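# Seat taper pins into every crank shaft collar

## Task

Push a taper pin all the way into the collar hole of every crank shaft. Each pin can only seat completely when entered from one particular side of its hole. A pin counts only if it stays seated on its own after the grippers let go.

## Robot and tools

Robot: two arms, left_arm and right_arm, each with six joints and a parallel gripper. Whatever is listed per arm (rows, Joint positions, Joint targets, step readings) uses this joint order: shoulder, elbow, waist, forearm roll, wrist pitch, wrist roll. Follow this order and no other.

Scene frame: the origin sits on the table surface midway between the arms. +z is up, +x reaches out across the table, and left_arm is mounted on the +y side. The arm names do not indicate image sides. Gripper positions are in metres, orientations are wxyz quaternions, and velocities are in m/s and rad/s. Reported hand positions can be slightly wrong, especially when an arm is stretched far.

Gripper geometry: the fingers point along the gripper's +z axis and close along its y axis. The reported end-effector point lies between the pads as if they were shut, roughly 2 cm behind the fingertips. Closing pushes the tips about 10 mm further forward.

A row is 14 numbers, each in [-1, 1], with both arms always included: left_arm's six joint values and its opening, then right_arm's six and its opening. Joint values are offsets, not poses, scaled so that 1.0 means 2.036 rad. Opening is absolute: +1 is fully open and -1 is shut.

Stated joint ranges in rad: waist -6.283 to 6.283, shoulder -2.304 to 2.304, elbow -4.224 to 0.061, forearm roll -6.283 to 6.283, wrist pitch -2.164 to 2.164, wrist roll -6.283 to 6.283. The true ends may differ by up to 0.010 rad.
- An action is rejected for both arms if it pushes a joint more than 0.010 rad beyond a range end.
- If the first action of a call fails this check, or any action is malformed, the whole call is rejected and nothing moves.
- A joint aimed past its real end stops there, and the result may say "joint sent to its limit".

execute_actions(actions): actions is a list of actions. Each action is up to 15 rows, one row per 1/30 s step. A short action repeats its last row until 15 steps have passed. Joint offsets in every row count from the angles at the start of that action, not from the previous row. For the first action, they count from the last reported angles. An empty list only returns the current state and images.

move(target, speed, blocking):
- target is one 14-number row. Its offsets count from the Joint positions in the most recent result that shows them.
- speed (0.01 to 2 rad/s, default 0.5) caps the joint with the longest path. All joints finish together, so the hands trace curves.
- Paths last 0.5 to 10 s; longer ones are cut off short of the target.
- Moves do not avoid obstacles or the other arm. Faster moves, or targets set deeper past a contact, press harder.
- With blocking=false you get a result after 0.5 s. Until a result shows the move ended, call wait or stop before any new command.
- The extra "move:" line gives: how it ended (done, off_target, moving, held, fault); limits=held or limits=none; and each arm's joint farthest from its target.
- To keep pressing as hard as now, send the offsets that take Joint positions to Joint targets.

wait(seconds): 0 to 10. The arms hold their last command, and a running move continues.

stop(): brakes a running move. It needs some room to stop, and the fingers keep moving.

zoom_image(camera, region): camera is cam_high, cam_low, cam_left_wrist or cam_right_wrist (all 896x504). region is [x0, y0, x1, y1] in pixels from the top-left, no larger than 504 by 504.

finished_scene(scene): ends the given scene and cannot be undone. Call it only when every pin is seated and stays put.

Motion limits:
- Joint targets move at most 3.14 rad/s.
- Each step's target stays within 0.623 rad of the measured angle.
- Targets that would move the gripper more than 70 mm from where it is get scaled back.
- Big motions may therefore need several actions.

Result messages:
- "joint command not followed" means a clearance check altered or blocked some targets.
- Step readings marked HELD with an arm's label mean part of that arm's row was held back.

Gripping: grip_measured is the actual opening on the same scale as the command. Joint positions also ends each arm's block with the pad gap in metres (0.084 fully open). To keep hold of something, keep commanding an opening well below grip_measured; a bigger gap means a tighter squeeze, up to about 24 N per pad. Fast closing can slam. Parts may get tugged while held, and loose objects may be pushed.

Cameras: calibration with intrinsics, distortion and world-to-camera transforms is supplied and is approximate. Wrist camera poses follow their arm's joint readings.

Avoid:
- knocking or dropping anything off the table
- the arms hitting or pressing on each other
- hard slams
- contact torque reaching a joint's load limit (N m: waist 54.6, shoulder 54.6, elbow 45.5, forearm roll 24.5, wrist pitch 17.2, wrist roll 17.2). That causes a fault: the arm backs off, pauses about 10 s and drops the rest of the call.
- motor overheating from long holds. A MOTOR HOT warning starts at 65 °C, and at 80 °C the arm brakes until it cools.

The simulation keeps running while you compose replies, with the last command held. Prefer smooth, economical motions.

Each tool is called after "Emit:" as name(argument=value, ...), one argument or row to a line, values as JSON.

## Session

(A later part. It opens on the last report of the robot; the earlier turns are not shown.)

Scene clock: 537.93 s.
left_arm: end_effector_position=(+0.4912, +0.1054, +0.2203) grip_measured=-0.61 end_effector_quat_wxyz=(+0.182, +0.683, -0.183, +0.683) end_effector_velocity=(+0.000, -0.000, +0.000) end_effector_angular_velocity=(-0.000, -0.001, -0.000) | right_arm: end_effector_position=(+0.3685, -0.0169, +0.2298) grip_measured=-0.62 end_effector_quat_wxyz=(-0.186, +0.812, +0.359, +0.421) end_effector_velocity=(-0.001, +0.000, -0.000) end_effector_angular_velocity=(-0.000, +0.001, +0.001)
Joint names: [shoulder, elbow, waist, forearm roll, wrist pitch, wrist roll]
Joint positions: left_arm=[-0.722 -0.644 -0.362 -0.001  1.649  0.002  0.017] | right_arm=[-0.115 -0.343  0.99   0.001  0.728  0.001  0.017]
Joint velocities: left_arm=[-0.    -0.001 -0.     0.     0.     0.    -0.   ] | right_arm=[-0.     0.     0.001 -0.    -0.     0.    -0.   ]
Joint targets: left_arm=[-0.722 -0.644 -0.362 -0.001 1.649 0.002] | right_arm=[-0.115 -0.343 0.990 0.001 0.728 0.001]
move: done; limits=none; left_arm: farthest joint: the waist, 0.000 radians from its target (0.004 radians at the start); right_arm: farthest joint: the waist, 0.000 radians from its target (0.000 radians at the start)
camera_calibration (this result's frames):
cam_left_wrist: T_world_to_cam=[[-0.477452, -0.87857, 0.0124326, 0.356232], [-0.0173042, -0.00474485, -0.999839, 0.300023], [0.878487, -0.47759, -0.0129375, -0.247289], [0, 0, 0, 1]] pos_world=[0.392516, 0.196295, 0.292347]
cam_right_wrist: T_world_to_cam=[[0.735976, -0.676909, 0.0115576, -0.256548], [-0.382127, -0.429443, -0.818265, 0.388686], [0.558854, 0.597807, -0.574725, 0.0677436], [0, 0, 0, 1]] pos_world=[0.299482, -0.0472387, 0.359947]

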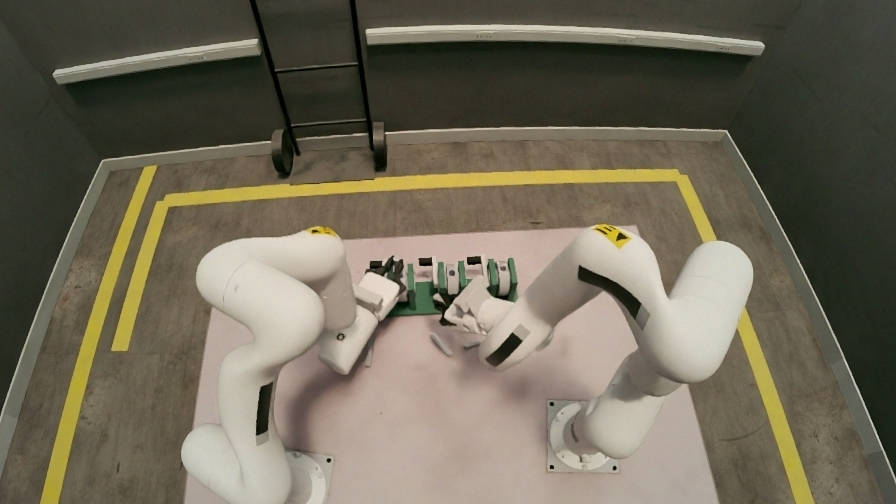

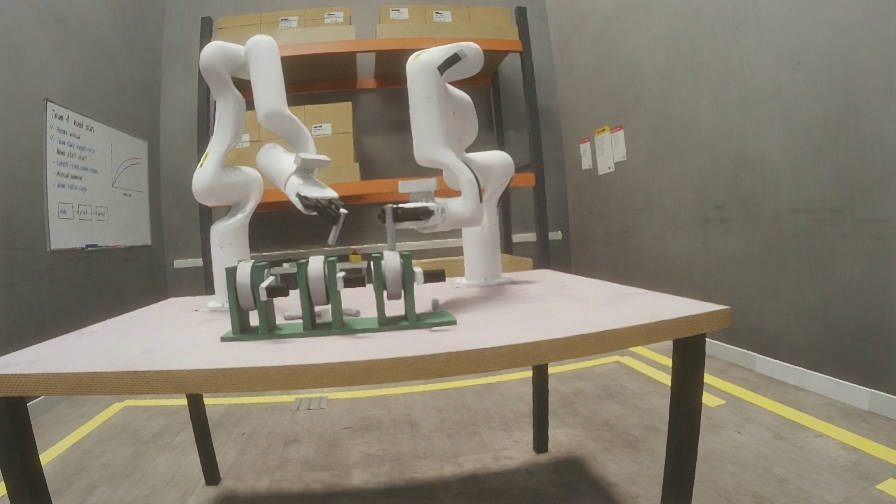

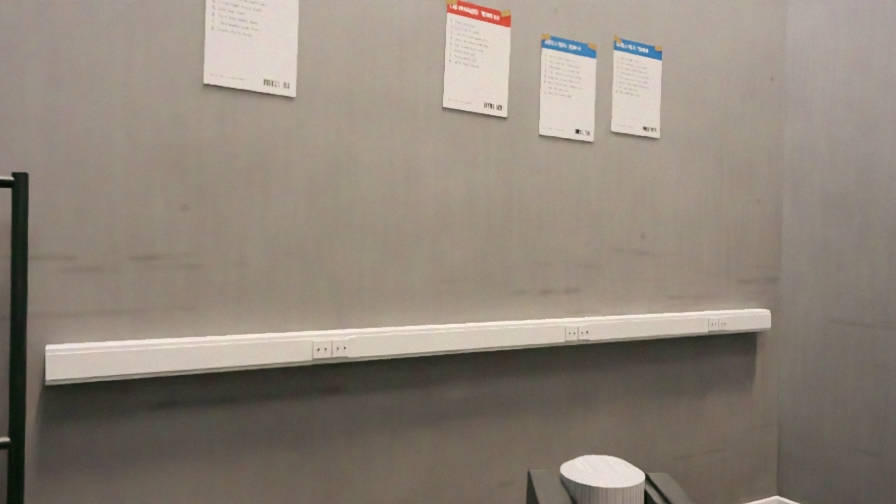

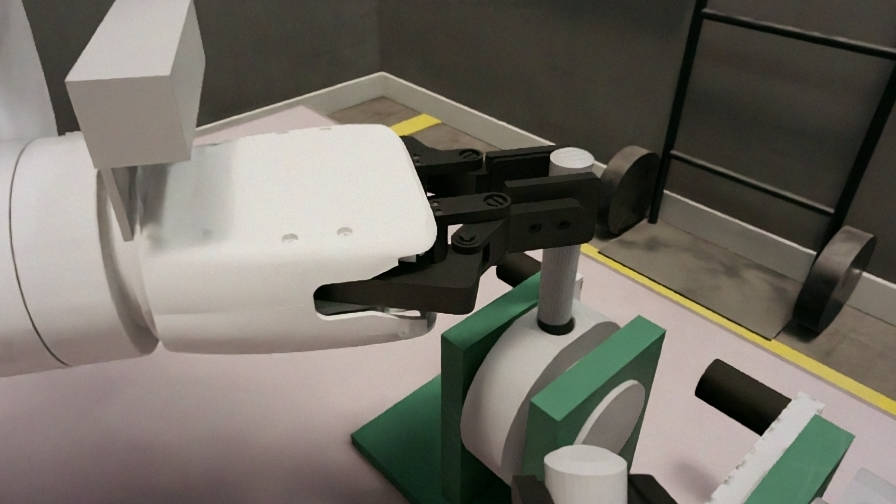

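Emit:
move(
  target=[-0.0439,-0.0158,0,0,0.0281,0,-1,0,0,0,0,0,0,-1],
  speed=0.05,
)

Scene clock: 547.63 s.
left_arm: end_effector_position=(+0.4910, +0.1055, +0.1942) grip_measured=-0.62 end_effector_quat_wxyz=(+0.183, +0.677, -0.181, +0.689) end_effector_velocity=(+0.000, +0.000, -0.000) end_effector_angular_velocity=(+0.000, +0.000, +0.000) | right_arm: end_effector_position=(+0.3685, -0.0169, +0.2298) grip_measured=-0.62 end_effector_quat_wxyz=(-0.186, +0.812, +0.359, +0.421) end_effector_velocity=(-0.000, +0.000, +0.000) end_effector_angular_velocity=(+0.001, -0.002, +0.001)
Joint names: [shoulder, elbow, waist, forearm roll, wrist pitch, wrist roll]
Joint positions: left_arm=[-0.812 -0.676 -0.362 -0.001  1.723  0.002  0.017] | right_arm=[-0.115 -0.343  0.99   0.001  0.728  0.001  0.017]
Joint velocities: left_arm=[-0.001 -0.001 -0.    -0.     0.    -0.    -0.   ] | right_arm=[ 0.001  0.001  0.001 -0.     0.001 -0.001  0.   ]
Joint targets: left_arm=[-0.812 -0.676 -0.362 -0.001 1.706 0.002] | right_arm=[-0.115 -0.343 0.990 0.001 0.728 0.001]
move: off_target (left_arm); limits=none; left_arm: farthest joint: the wrist pitch, 0.016 radians from its target (0.057 radians at the start); right_arm: farthest joint: the waist, 0.000 radians from its target (0.000 radians at the start)
camera_calibration (this result's frames):
cam_left_wrist: T_world_to_cam=[[-0.477773, -0.87839, 0.012806, 0.356562], [-0.00314175, -0.0128689, -0.999912, 0.267832], [0.878478, -0.477772, 0.00338871, -0.250626], [0, 0, 0, 1]] pos_world=[0.391366, 0.196905, 0.264091]
cam_right_wrist: T_world_to_cam=[[0.735976, -0.676909, 0.0115575, -0.256548], [-0.382127, -0.429443, -0.818265, 0.388686], [0.558854, 0.597807, -0.574725, 0.0677437], [0, 0, 0, 1]] pos_world=[0.299482, -0.0472388, 0.359947]

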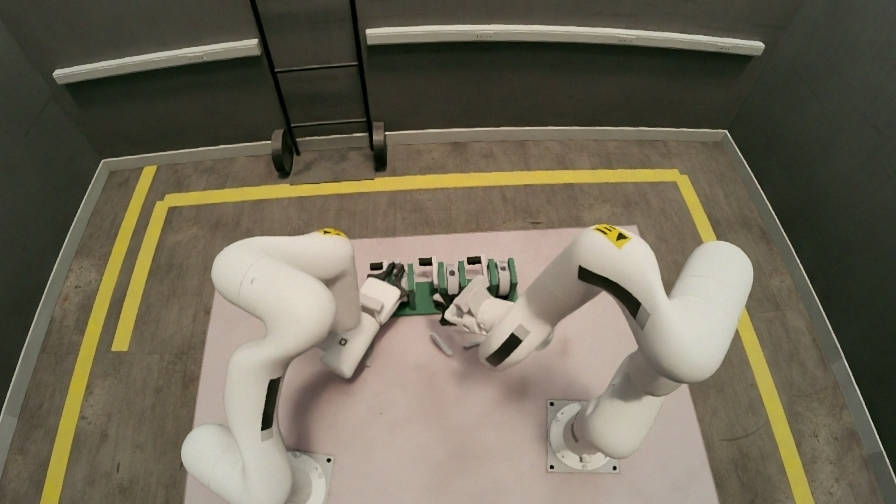

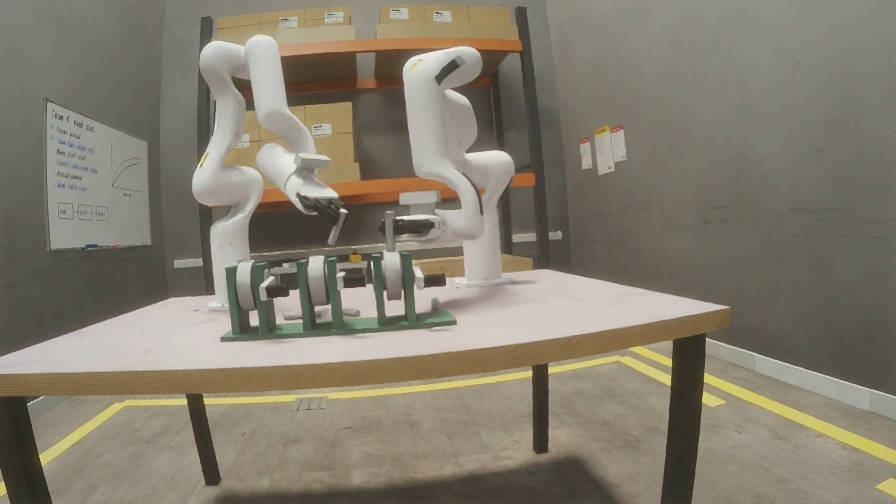

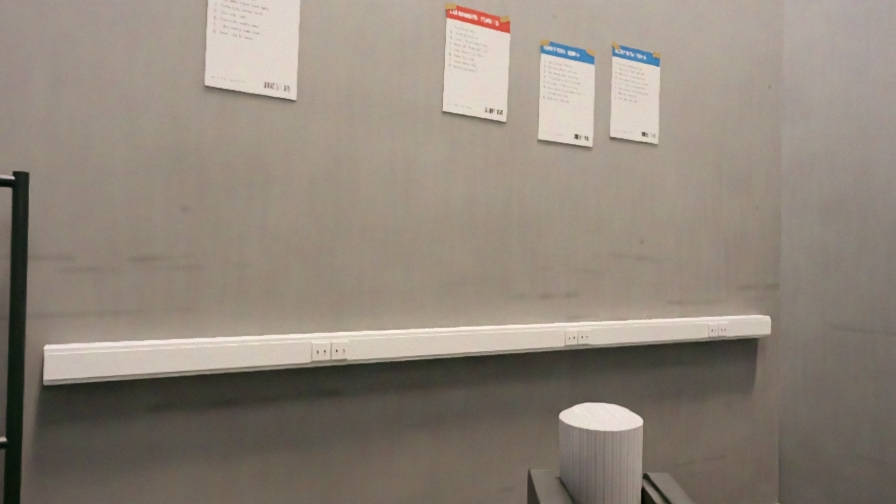

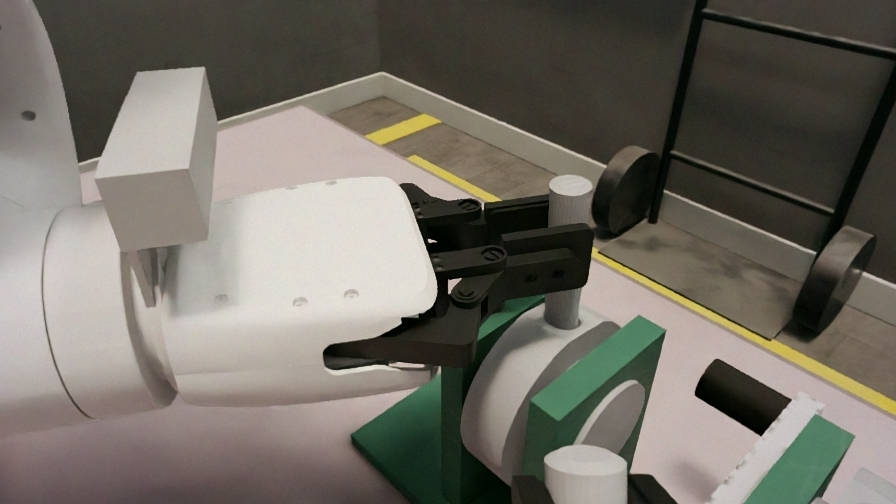

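Emit:
move(
  target=[0.002,0.007,0,0,-0.002,0,-1,0,0,0,0,0,0,-1],
  speed=0.02,
)

Emit:
zoom_image(
  camera="cam_right_wrist",
  region=[480,160,680,380],
)

Emit:
zoom_image(
  camera="cam_low",
  region=[350,190,450,290],
)

Scene clock: 558.73 s.
left_arm: end_effector_position=(+0.4862, +0.1082, +0.1936) grip_measured=-0.61 end_effector_quat_wxyz=(+0.183, +0.679, -0.182, +0.688) end_effector_velocity=(+0.000, +0.000, +0.001) end_effector_angular_velocity=(-0.002, -0.003, +0.000) | right_arm: end_effector_position=(+0.3685, -0.0169, +0.2298) grip_measured=-0.62 end_effector_quat_wxyz=(-0.186, +0.812, +0.359, +0.421) end_effector_velocity=(+0.000, -0.001, -0.000) end_effector_angular_velocity=(-0.000, +0.000, -0.001)
Joint names: [shoulder, elbow, waist, forearm roll, wrist pitch, wrist roll]
Joint positions: left_arm=[-0.807 -0.662 -0.362 -0.001  1.729  0.002  0.017] | right_arm=[-0.115 -0.343  0.99   0.001  0.728  0.001  0.017]
Joint velocities: left_arm=[-0.001 -0.     0.001  0.001  0.004  0.     0.   ] | right_arm=[ 0.     0.001 -0.001 -0.     0.     0.    -0.   ]
Joint targets: left_arm=[-0.807 -0.662 -0.362 -0.001 1.718 0.002] | right_arm=[-0.115 -0.343 0.990 0.001 0.728 0.001]
move: done; limits=none; left_arm: farthest joint: the wrist pitch, 0.010 radians from its target (0.004 radians at the start); right_arm: farthest joint: the waist, 0.000 radians from its target (0.000 radians at the start)
camera_calibration (this result's frames):
cam_left_wrist: T_world_to_cam=[[-0.477906, -0.878318, 0.0127968, 0.356685], [-0.00607216, -0.0112645, -0.999918, 0.268569], [0.87839, -0.477944, 0.0000500956, -0.244397], [0, 0, 0, 1]] pos_world=[0.386769, 0.1995, 0.263995]
cam_right_wrist: T_world_to_cam=[[0.735976, -0.676909, 0.0115575, -0.256548], [-0.382127, -0.429443, -0.818265, 0.388686], [0.558854, 0.597807, -0.574725, 0.0677437], [0, 0, 0, 1]] pos_world=[0.299482, -0.0472388, 0.359947]

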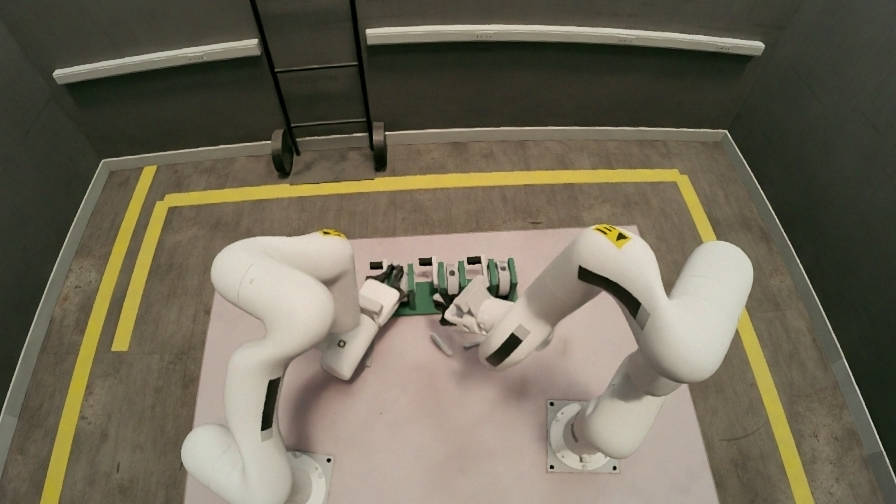

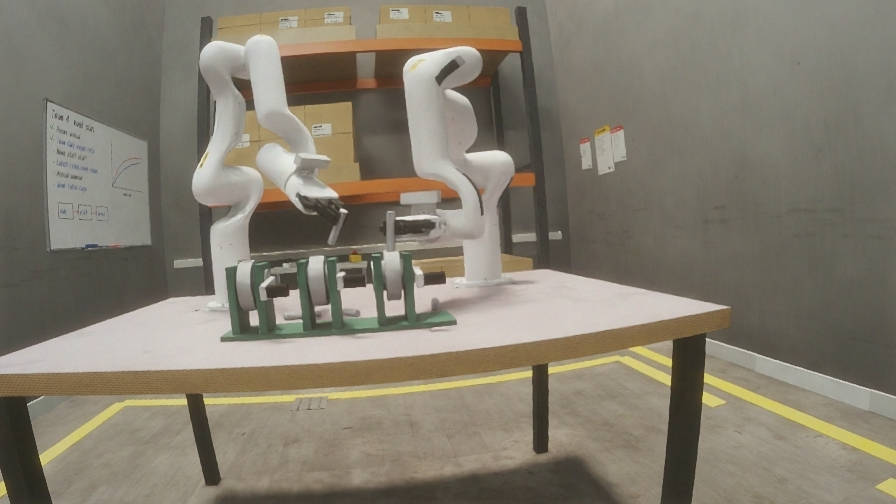

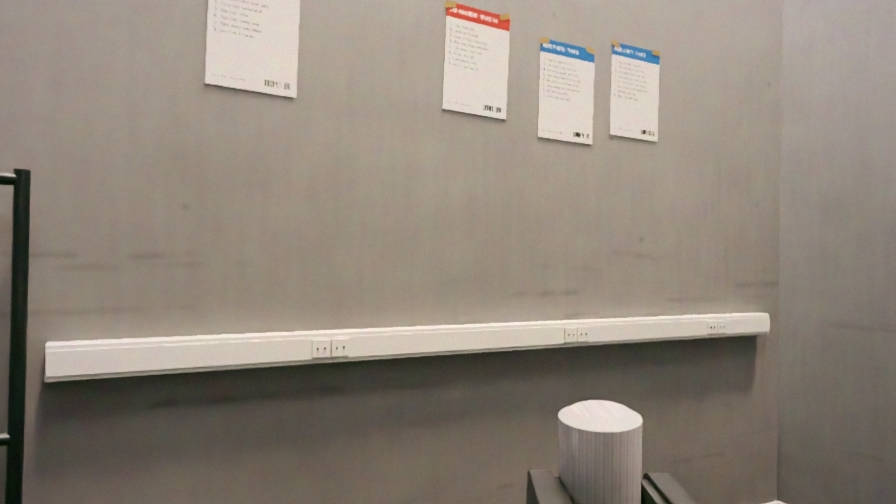

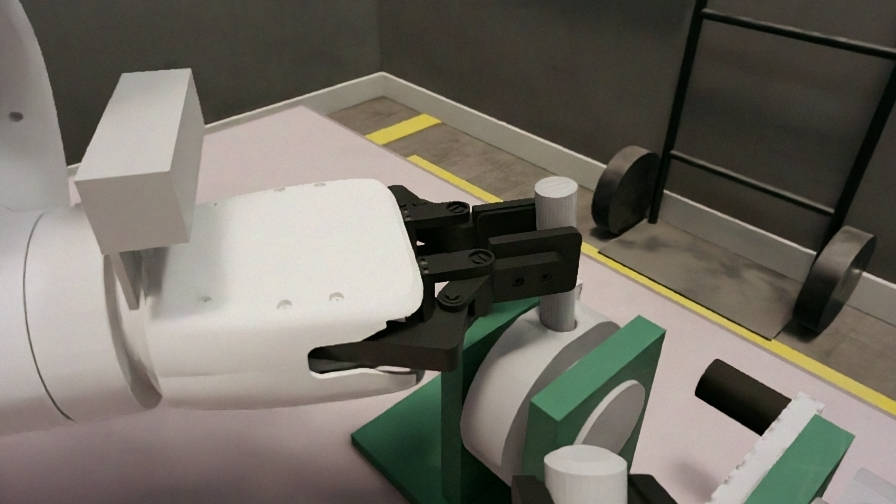

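Region (480, 160, 680, 380) of cam_right_wrist's 896x504 image, scaled by 2.291, with more detail than that image has; it fills the left 458 columns of this view, and the rest is white.

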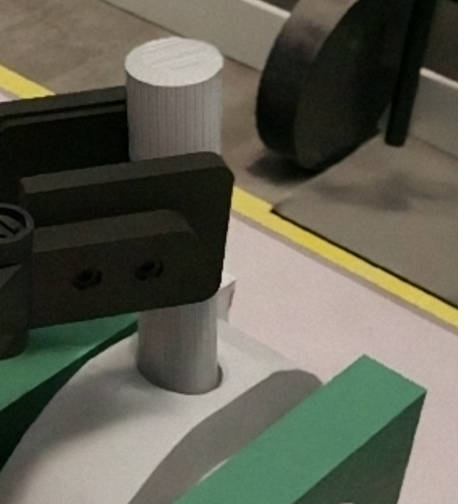

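Region (350, 190, 450, 290) of cam_low's 896x504 image, scaled by 5.040, with more detail than that image has.

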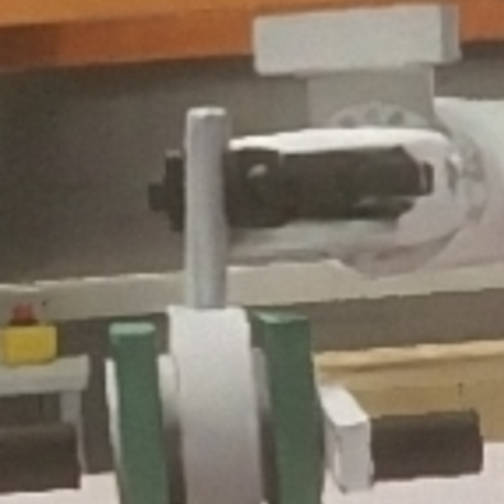

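Emit:
execute_actions(
  actions=[
    [[0,0,0,0,0,0,0,0,0,0,0,0,0,-1]],
    [[0,0,0,0,0,0,0,0,0,0,0,0,0,-1]],
  ],
)

Scene clock: 607.77 s.
left_arm: end_effector_position=(+0.4861, +0.1083, +0.1932) grip_measured=-0.01 end_effector_quat_wxyz=(+0.183, +0.679, -0.182, +0.687) end_effector_velocity=(-0.000, -0.000, +0.000) end_effector_angular_velocity=(-0.000, -0.000, -0.001) | right_arm: end_effector_position=(+0.3685, -0.0169, +0.2298) grip_measured=-0.62 end_effector_quat_wxyz=(-0.186, +0.812, +0.359, +0.421) end_effector_velocity=(-0.000, +0.000, +0.000) end_effector_angular_velocity=(+0.000, -0.000, +0.001)
Joint names: [shoulder, elbow, waist, forearm roll, wrist pitch, wrist roll]
Joint positions: left_arm=[-0.808 -0.662 -0.362 -0.001  1.729  0.002  0.044] | right_arm=[-0.115 -0.343  0.99   0.001  0.728  0.001  0.017]
Joint velocities: left_arm=[ 0.001 -0.    -0.     0.001 -0.    -0.    -0.   ] | right_arm=[ 0.001  0.     0.001  0.    -0.     0.    -0.   ]
Joint targets: left_arm=[-0.808 -0.662 -0.362 -0.001 1.729 0.002] | right_arm=[-0.115 -0.343 0.990 0.001 0.728 0.001]
Step readings (joint positions; steps 1 to 15: 1st action; 16 to 30: 2nd action):
0: left_arm=[-0.807 -0.662 -0.362 -0.001 1.729 0.002] | right_arm=[-0.115 -0.343 0.990 0.001 0.728 0.001]
1: left_arm=[-0.807 -0.662 -0.362 -0.001 1.729 0.002] | right_arm=[-0.115 -0.343 0.990 0.001 0.728 0.001]
2: left_arm=[-0.809 -0.660 -0.361 -0.002 1.726 0.002] | right_arm=[-0.115 -0.343 0.990 0.001 0.728 0.001]
4: left_arm=[-0.810 -0.658 -0.361 -0.002 1.725 0.002] | right_arm=[-0.115 -0.343 0.990 0.001 0.728 0.001]
8: left_arm=[-0.809 -0.660 -0.361 -0.001 1.726 0.002] | right_arm=[-0.115 -0.343 0.990 0.001 0.728 0.001]
15: left_arm=[-0.808 -0.662 -0.362 -0.001 1.729 0.002] | right_arm=[-0.115 -0.343 0.990 0.001 0.728 0.001]
16: left_arm=[-0.808 -0.662 -0.362 -0.001 1.729 0.002] | right_arm=[-0.115 -0.343 0.990 0.001 0.728 0.001]
17: left_arm=[-0.808 -0.662 -0.362 -0.001 1.729 0.002] | right_arm=[-0.115 -0.343 0.990 0.001 0.728 0.001]
19: left_arm=[-0.808 -0.662 -0.362 -0.001 1.728 0.002] | right_arm=[-0.115 -0.343 0.990 0.001 0.728 0.001]
23: left_arm=[-0.808 -0.662 -0.362 -0.001 1.729 0.002] | right_arm=[-0.115 -0.343 0.990 0.001 0.728 0.001]
30: Joint positions above
camera_calibration (this result's frames):
cam_left_wrist: T_world_to_cam=[[-0.477676, -0.878445, 0.0126535, 0.356723], [-0.00702401, -0.0105837, -0.999919, 0.268558], [0.878508, -0.477726, -0.00111461, -0.244063], [0, 0, 0, 1]] pos_world=[0.386696, 0.199609, 0.263751]
cam_right_wrist: T_world_to_cam=[[0.735976, -0.676909, 0.0115575, -0.256548], [-0.382127, -0.429443, -0.818265, 0.388686], [0.558854, 0.597807, -0.574725, 0.0677437], [0, 0, 0, 1]] pos_world=[0.299482, -0.0472388, 0.359947]

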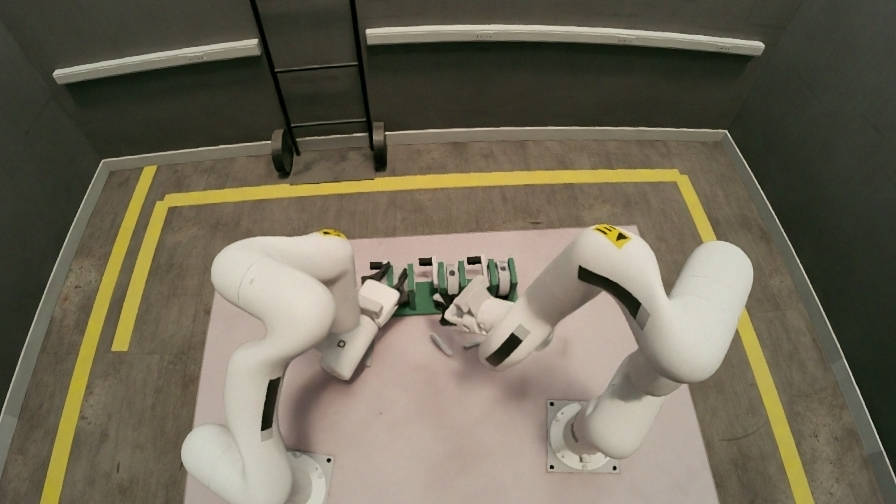

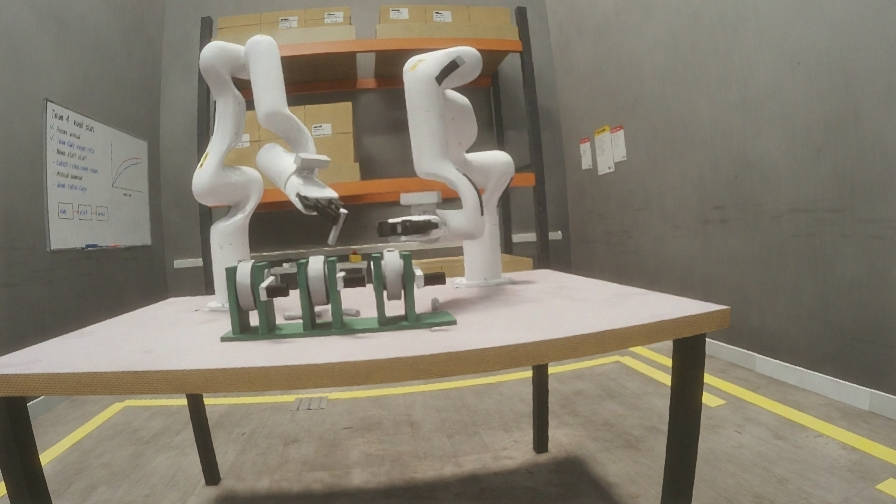

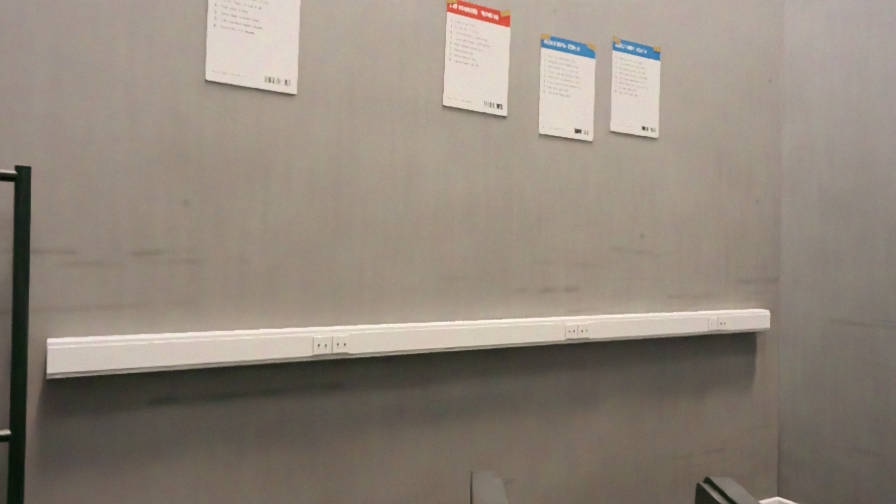

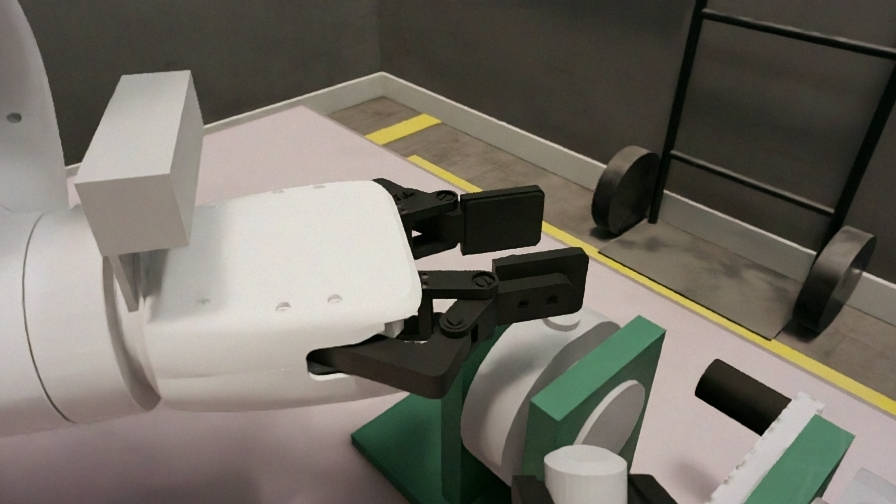

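Emit:
move(
  target=[0.12,0,0,0,-0.12,0,0,0.091,0,0,0,0.296,0,-1],
  speed=0.8,
)

Emit:
move(
  target=[0.1,0,0,0,-0.2,0,0,0,0,-0.228,0,0,0,-1],
  speed=0.8,
)

Scene clock: 623.40 s.
left_arm: end_effector_position=(+0.5129, +0.0929, +0.2872) grip_measured=-0.01 end_effector_quat_wxyz=(+0.183, +0.679, -0.182, +0.687) end_effector_velocity=(+0.000, -0.001, +0.002) end_effector_angular_velocity=(-0.002, -0.004, -0.001) | right_arm: end_effector_position=(+0.3919, +0.0088, +0.4654) grip_measured=-0.62 end_effector_quat_wxyz=(-0.310, +0.588, +0.260, +0.700) end_effector_velocity=(-0.000, -0.000, +0.002) end_effector_angular_velocity=(+0.005, -0.004, -0.000)
Joint names: [shoulder, elbow, waist, forearm roll, wrist pitch, wrist roll]
Joint positions: left_arm=[-0.564 -0.662 -0.362 -0.001  1.484  0.002  0.044] | right_arm=[ 0.07  -0.343  0.99   0.001  1.33   0.001  0.017]
Joint velocities: left_arm=[ 0.003 -0.001 -0.001  0.     0.001 -0.    -0.   ] | right_arm=[ 0.002 -0.001 -0.     0.     0.003 -0.     0.   ]
Joint targets: left_arm=[-0.563 -0.662 -0.362 -0.001 1.484 0.002] | right_arm=[0.071 -0.343 0.990 0.001 1.331 0.001]
move: done; limits=none; left_arm: farthest joint: the waist, 0.000 radians from its target (0.000 radians at the start); right_arm: farthest joint: the waist, 0.000 radians from its target (0.000 radians at the start)
camera_calibration (this result's frames):
cam_left_wrist: T_world_to_cam=[[-0.477665, -0.878448, 0.0128145, 0.354729], [-0.00758516, -0.010462, -0.999917, 0.362771], [0.878509, -0.477723, -0.00166586, -0.274777], [0, 0, 0, 1]] pos_world=[0.413588, 0.184139, 0.357738]
cam_right_wrist: T_world_to_cam=[[0.731423, -0.681912, 0.0041749, -0.253873], [0.121478, 0.124269, -0.984784, 0.476763], [0.671017, 0.720801, 0.173731, -0.218684], [0, 0, 0, 1]] pos_world=[0.274512, -0.0747384, 0.508561]

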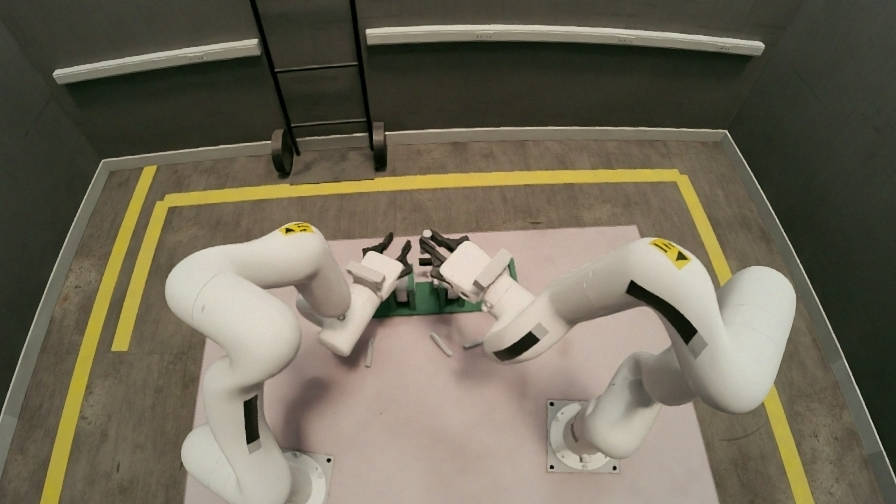

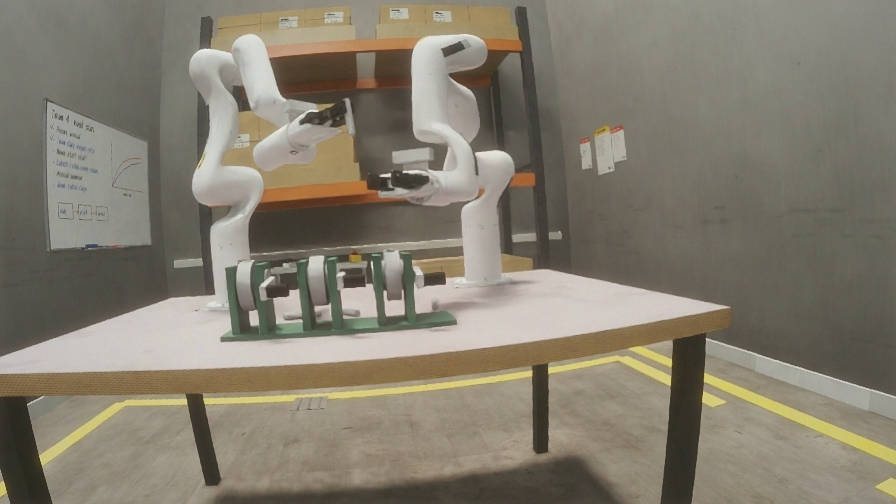

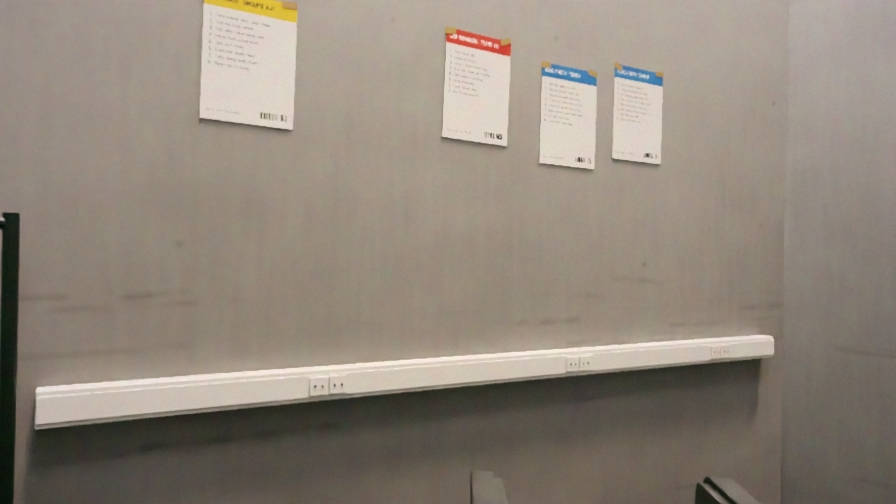

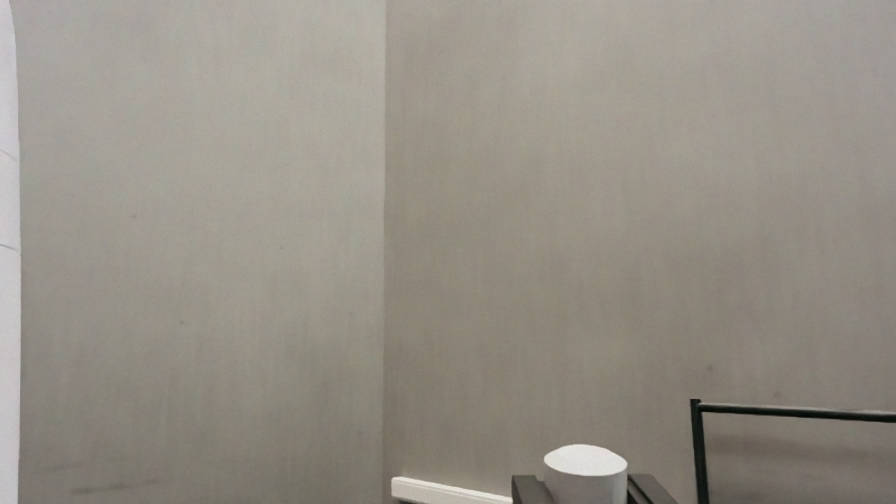

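Scene clock: 624.47 s.
left_arm: end_effector_position=(+0.5158, +0.0912, +0.3197) grip_measured=-0.01 end_effector_quat_wxyz=(+0.164, +0.746, -0.200, +0.614) end_effector_velocity=(-0.000, -0.001, +0.001) end_effector_angular_velocity=(+0.000, -0.000, -0.002) | right_arm: end_effector_position=(+0.5275, -0.1889, +0.4654) grip_measured=-0.62 end_effector_quat_wxyz=(-0.141, +0.632, +0.118, +0.753) end_effector_velocity=(+0.001, -0.002, -0.001) end_effector_angular_velocity=(-0.000, +0.001, -0.003)
Joint names: [shoulder, elbow, waist, forearm roll, wrist pitch, wrist roll]
Joint positions: left_arm=[-0.361 -0.662 -0.362 -0.001  1.077  0.002  0.044] | right_arm=[ 0.07  -0.343  0.526  0.001  1.33   0.001  0.017]
Joint velocities: left_arm=[ 0.003 -0.001 -0.001  0.001 -0.004 -0.    -0.   ] | right_arm=[-0.001  0.    -0.003  0.    -0.001  0.     0.   ]
Joint targets: left_arm=[-0.360 -0.662 -0.362 -0.001 1.077 0.002] | right_arm=[0.070 -0.343 0.526 0.001 1.330 0.001]
move: done; limits=none; left_arm: farthest joint: the waist, 0.000 radians from its target (0.000 radians at the start); right_arm: farthest joint: the waist, 0.001 radians from its target (0.464 radians at the start)
camera_calibration (this result's frames):
cam_left_wrist: T_world_to_cam=[[-0.47588, -0.879475, 0.00789507, 0.354956], [-0.183254, 0.0903705, -0.978903, 0.470036], [0.860207, -0.467288, -0.204173, -0.20479], [0, 0, 0, 1]] pos_world=[0.431214, 0.174001, 0.415505]
cam_right_wrist: T_world_to_cam=[[0.349468, -0.936939, 0.00421208, -0.334606], [0.164207, 0.0568204, -0.984788, 0.44956], [0.922447, 0.344844, 0.173709, -0.370836], [0, 0, 0, 1]] pos_world=[0.38519, -0.211169, 0.508549]

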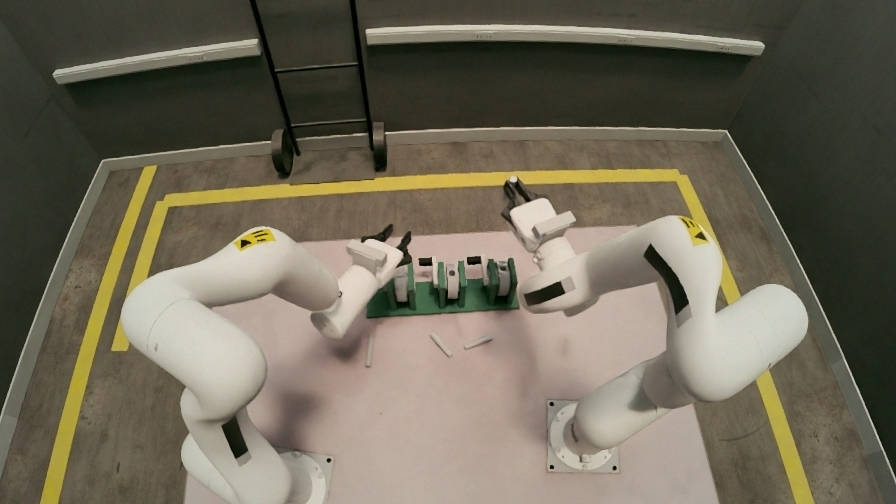

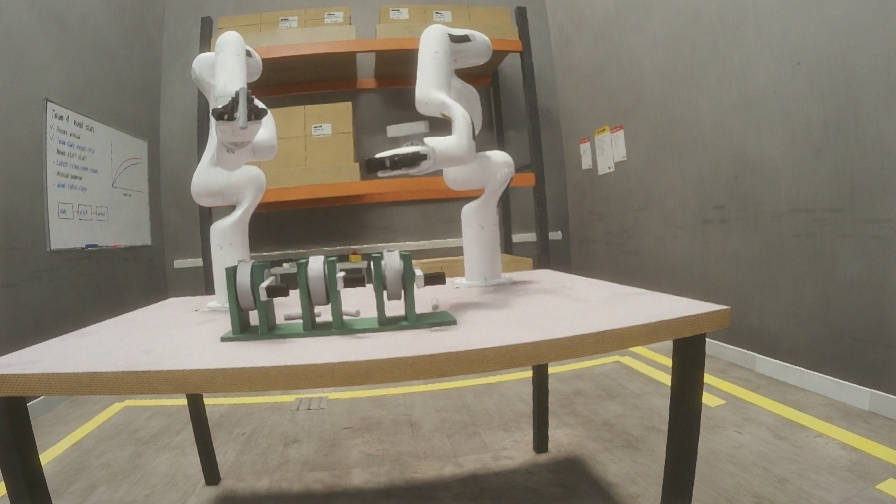

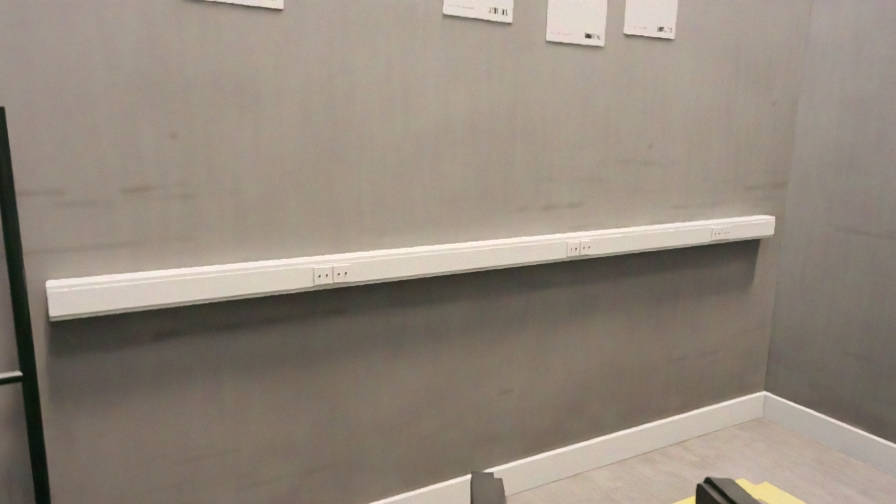

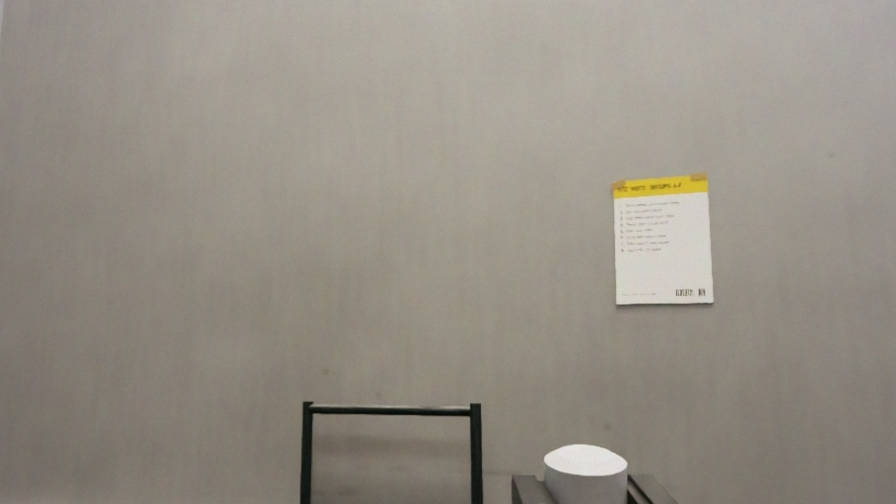

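Emit:
move(
  target=[-0.041,0.0835,-0.146,0,-0.05,0,0,-0.343,0.0206,0,0,0.279,0,-1],
  speed=0.6,
)

Emit:
zoom_image(
  camera="cam_low",
  region=[200,190,420,310],
)

Scene clock: 633.47 s.
left_arm: end_effector_position=(+0.3281, +0.0148, +0.1706) grip_measured=-0.01 end_effector_quat_wxyz=(+0.195, +0.800, -0.348, +0.449) end_effector_velocity=(-0.001, +0.001, -0.001) end_effector_angular_velocity=(+0.003, +0.003, -0.000) | right_arm: end_effector_position=(+0.4876, -0.2044, +0.2286) grip_measured=-0.62 end_effector_quat_wxyz=(-0.130, +0.694, +0.130, +0.696) end_effector_velocity=(-0.001, -0.001, -0.003) end_effector_angular_velocity=(-0.002, +0.007, -0.001)
Joint names: [shoulder, elbow, waist, forearm roll, wrist pitch, wrist roll]
Joint positions: left_arm=[-0.444 -0.492 -0.659 -0.001  0.976  0.002  0.044] | right_arm=[-0.627 -0.302  0.526  0.001  1.898  0.001  0.017]
Joint velocities: left_arm=[-0.001  0.001 -0.    -0.    -0.002  0.     0.   ] | right_arm=[-0.005  0.002 -0.001 -0.     0.     0.001  0.   ]
Joint targets: left_arm=[-0.444 -0.492 -0.659 -0.001 0.976 0.002] | right_arm=[-0.628 -0.301 0.526 0.001 1.898 0.001]
move: done; limits=none; left_arm: farthest joint: the waist, 0.000 radians from its target (0.297 radians at the start); right_arm: farthest joint: the shoulder, 0.001 radians from its target (0.699 radians at the start)
camera_calibration (this result's frames):
cam_left_wrist: T_world_to_cam=[[-0.71166, -0.702521, -0.00171123, 0.275938], [-0.372337, 0.379244, -0.847077, 0.331831], [0.595738, -0.602194, -0.531468, 0.0351062], [0, 0, 0, 1]] pos_world=[0.299013, 0.0891476, 0.300216]
cam_right_wrist: T_world_to_cam=[[0.350345, -0.936594, 0.00700372, -0.335156], [0.00543324, -0.00544527, -0.99997, 0.291961], [0.936605, 0.350373, 0.00318102, -0.254327], [0, 0, 0, 1]] pos_world=[0.354038, -0.223206, 0.295108]

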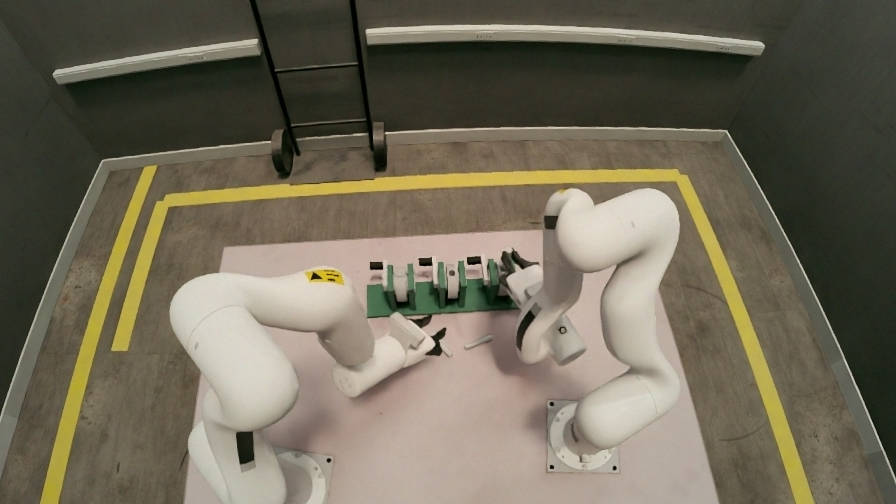

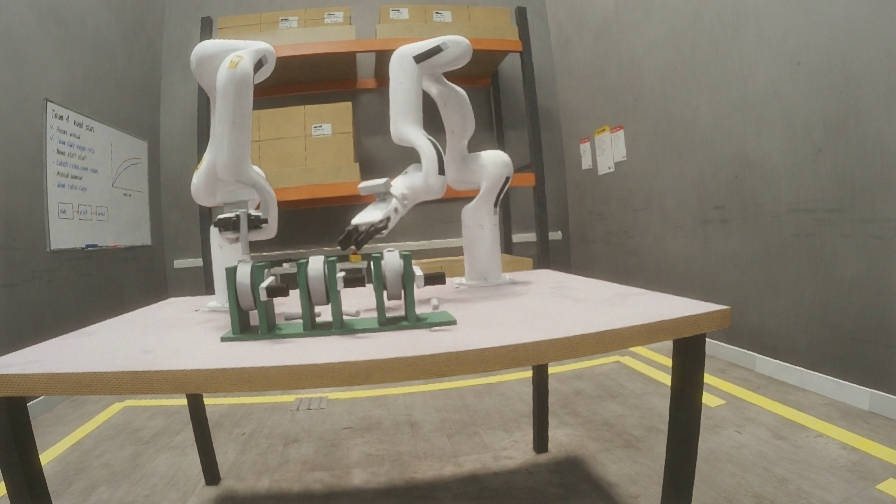

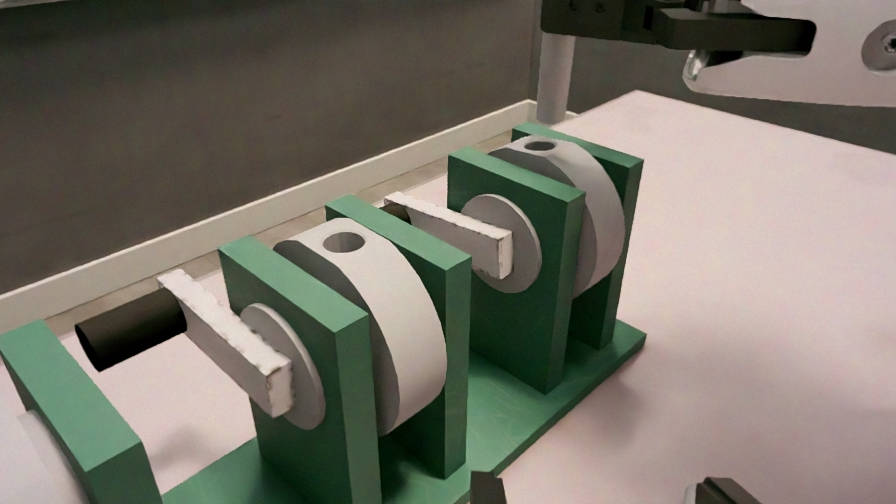

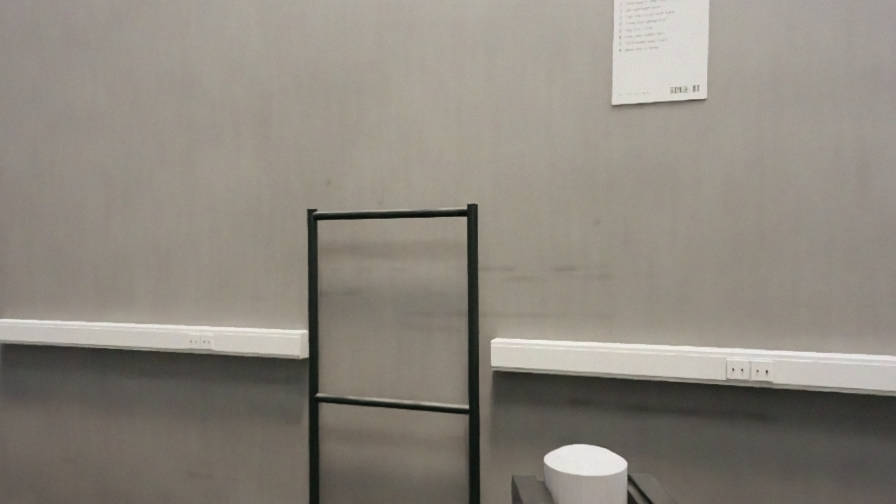

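Region (200, 190, 420, 310) of cam_low's 896x504 image, scaled by 2.291, with more detail than that image has; it fills the top 275 rows of this view, and the rest is white.

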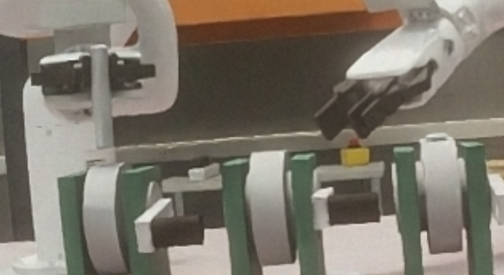

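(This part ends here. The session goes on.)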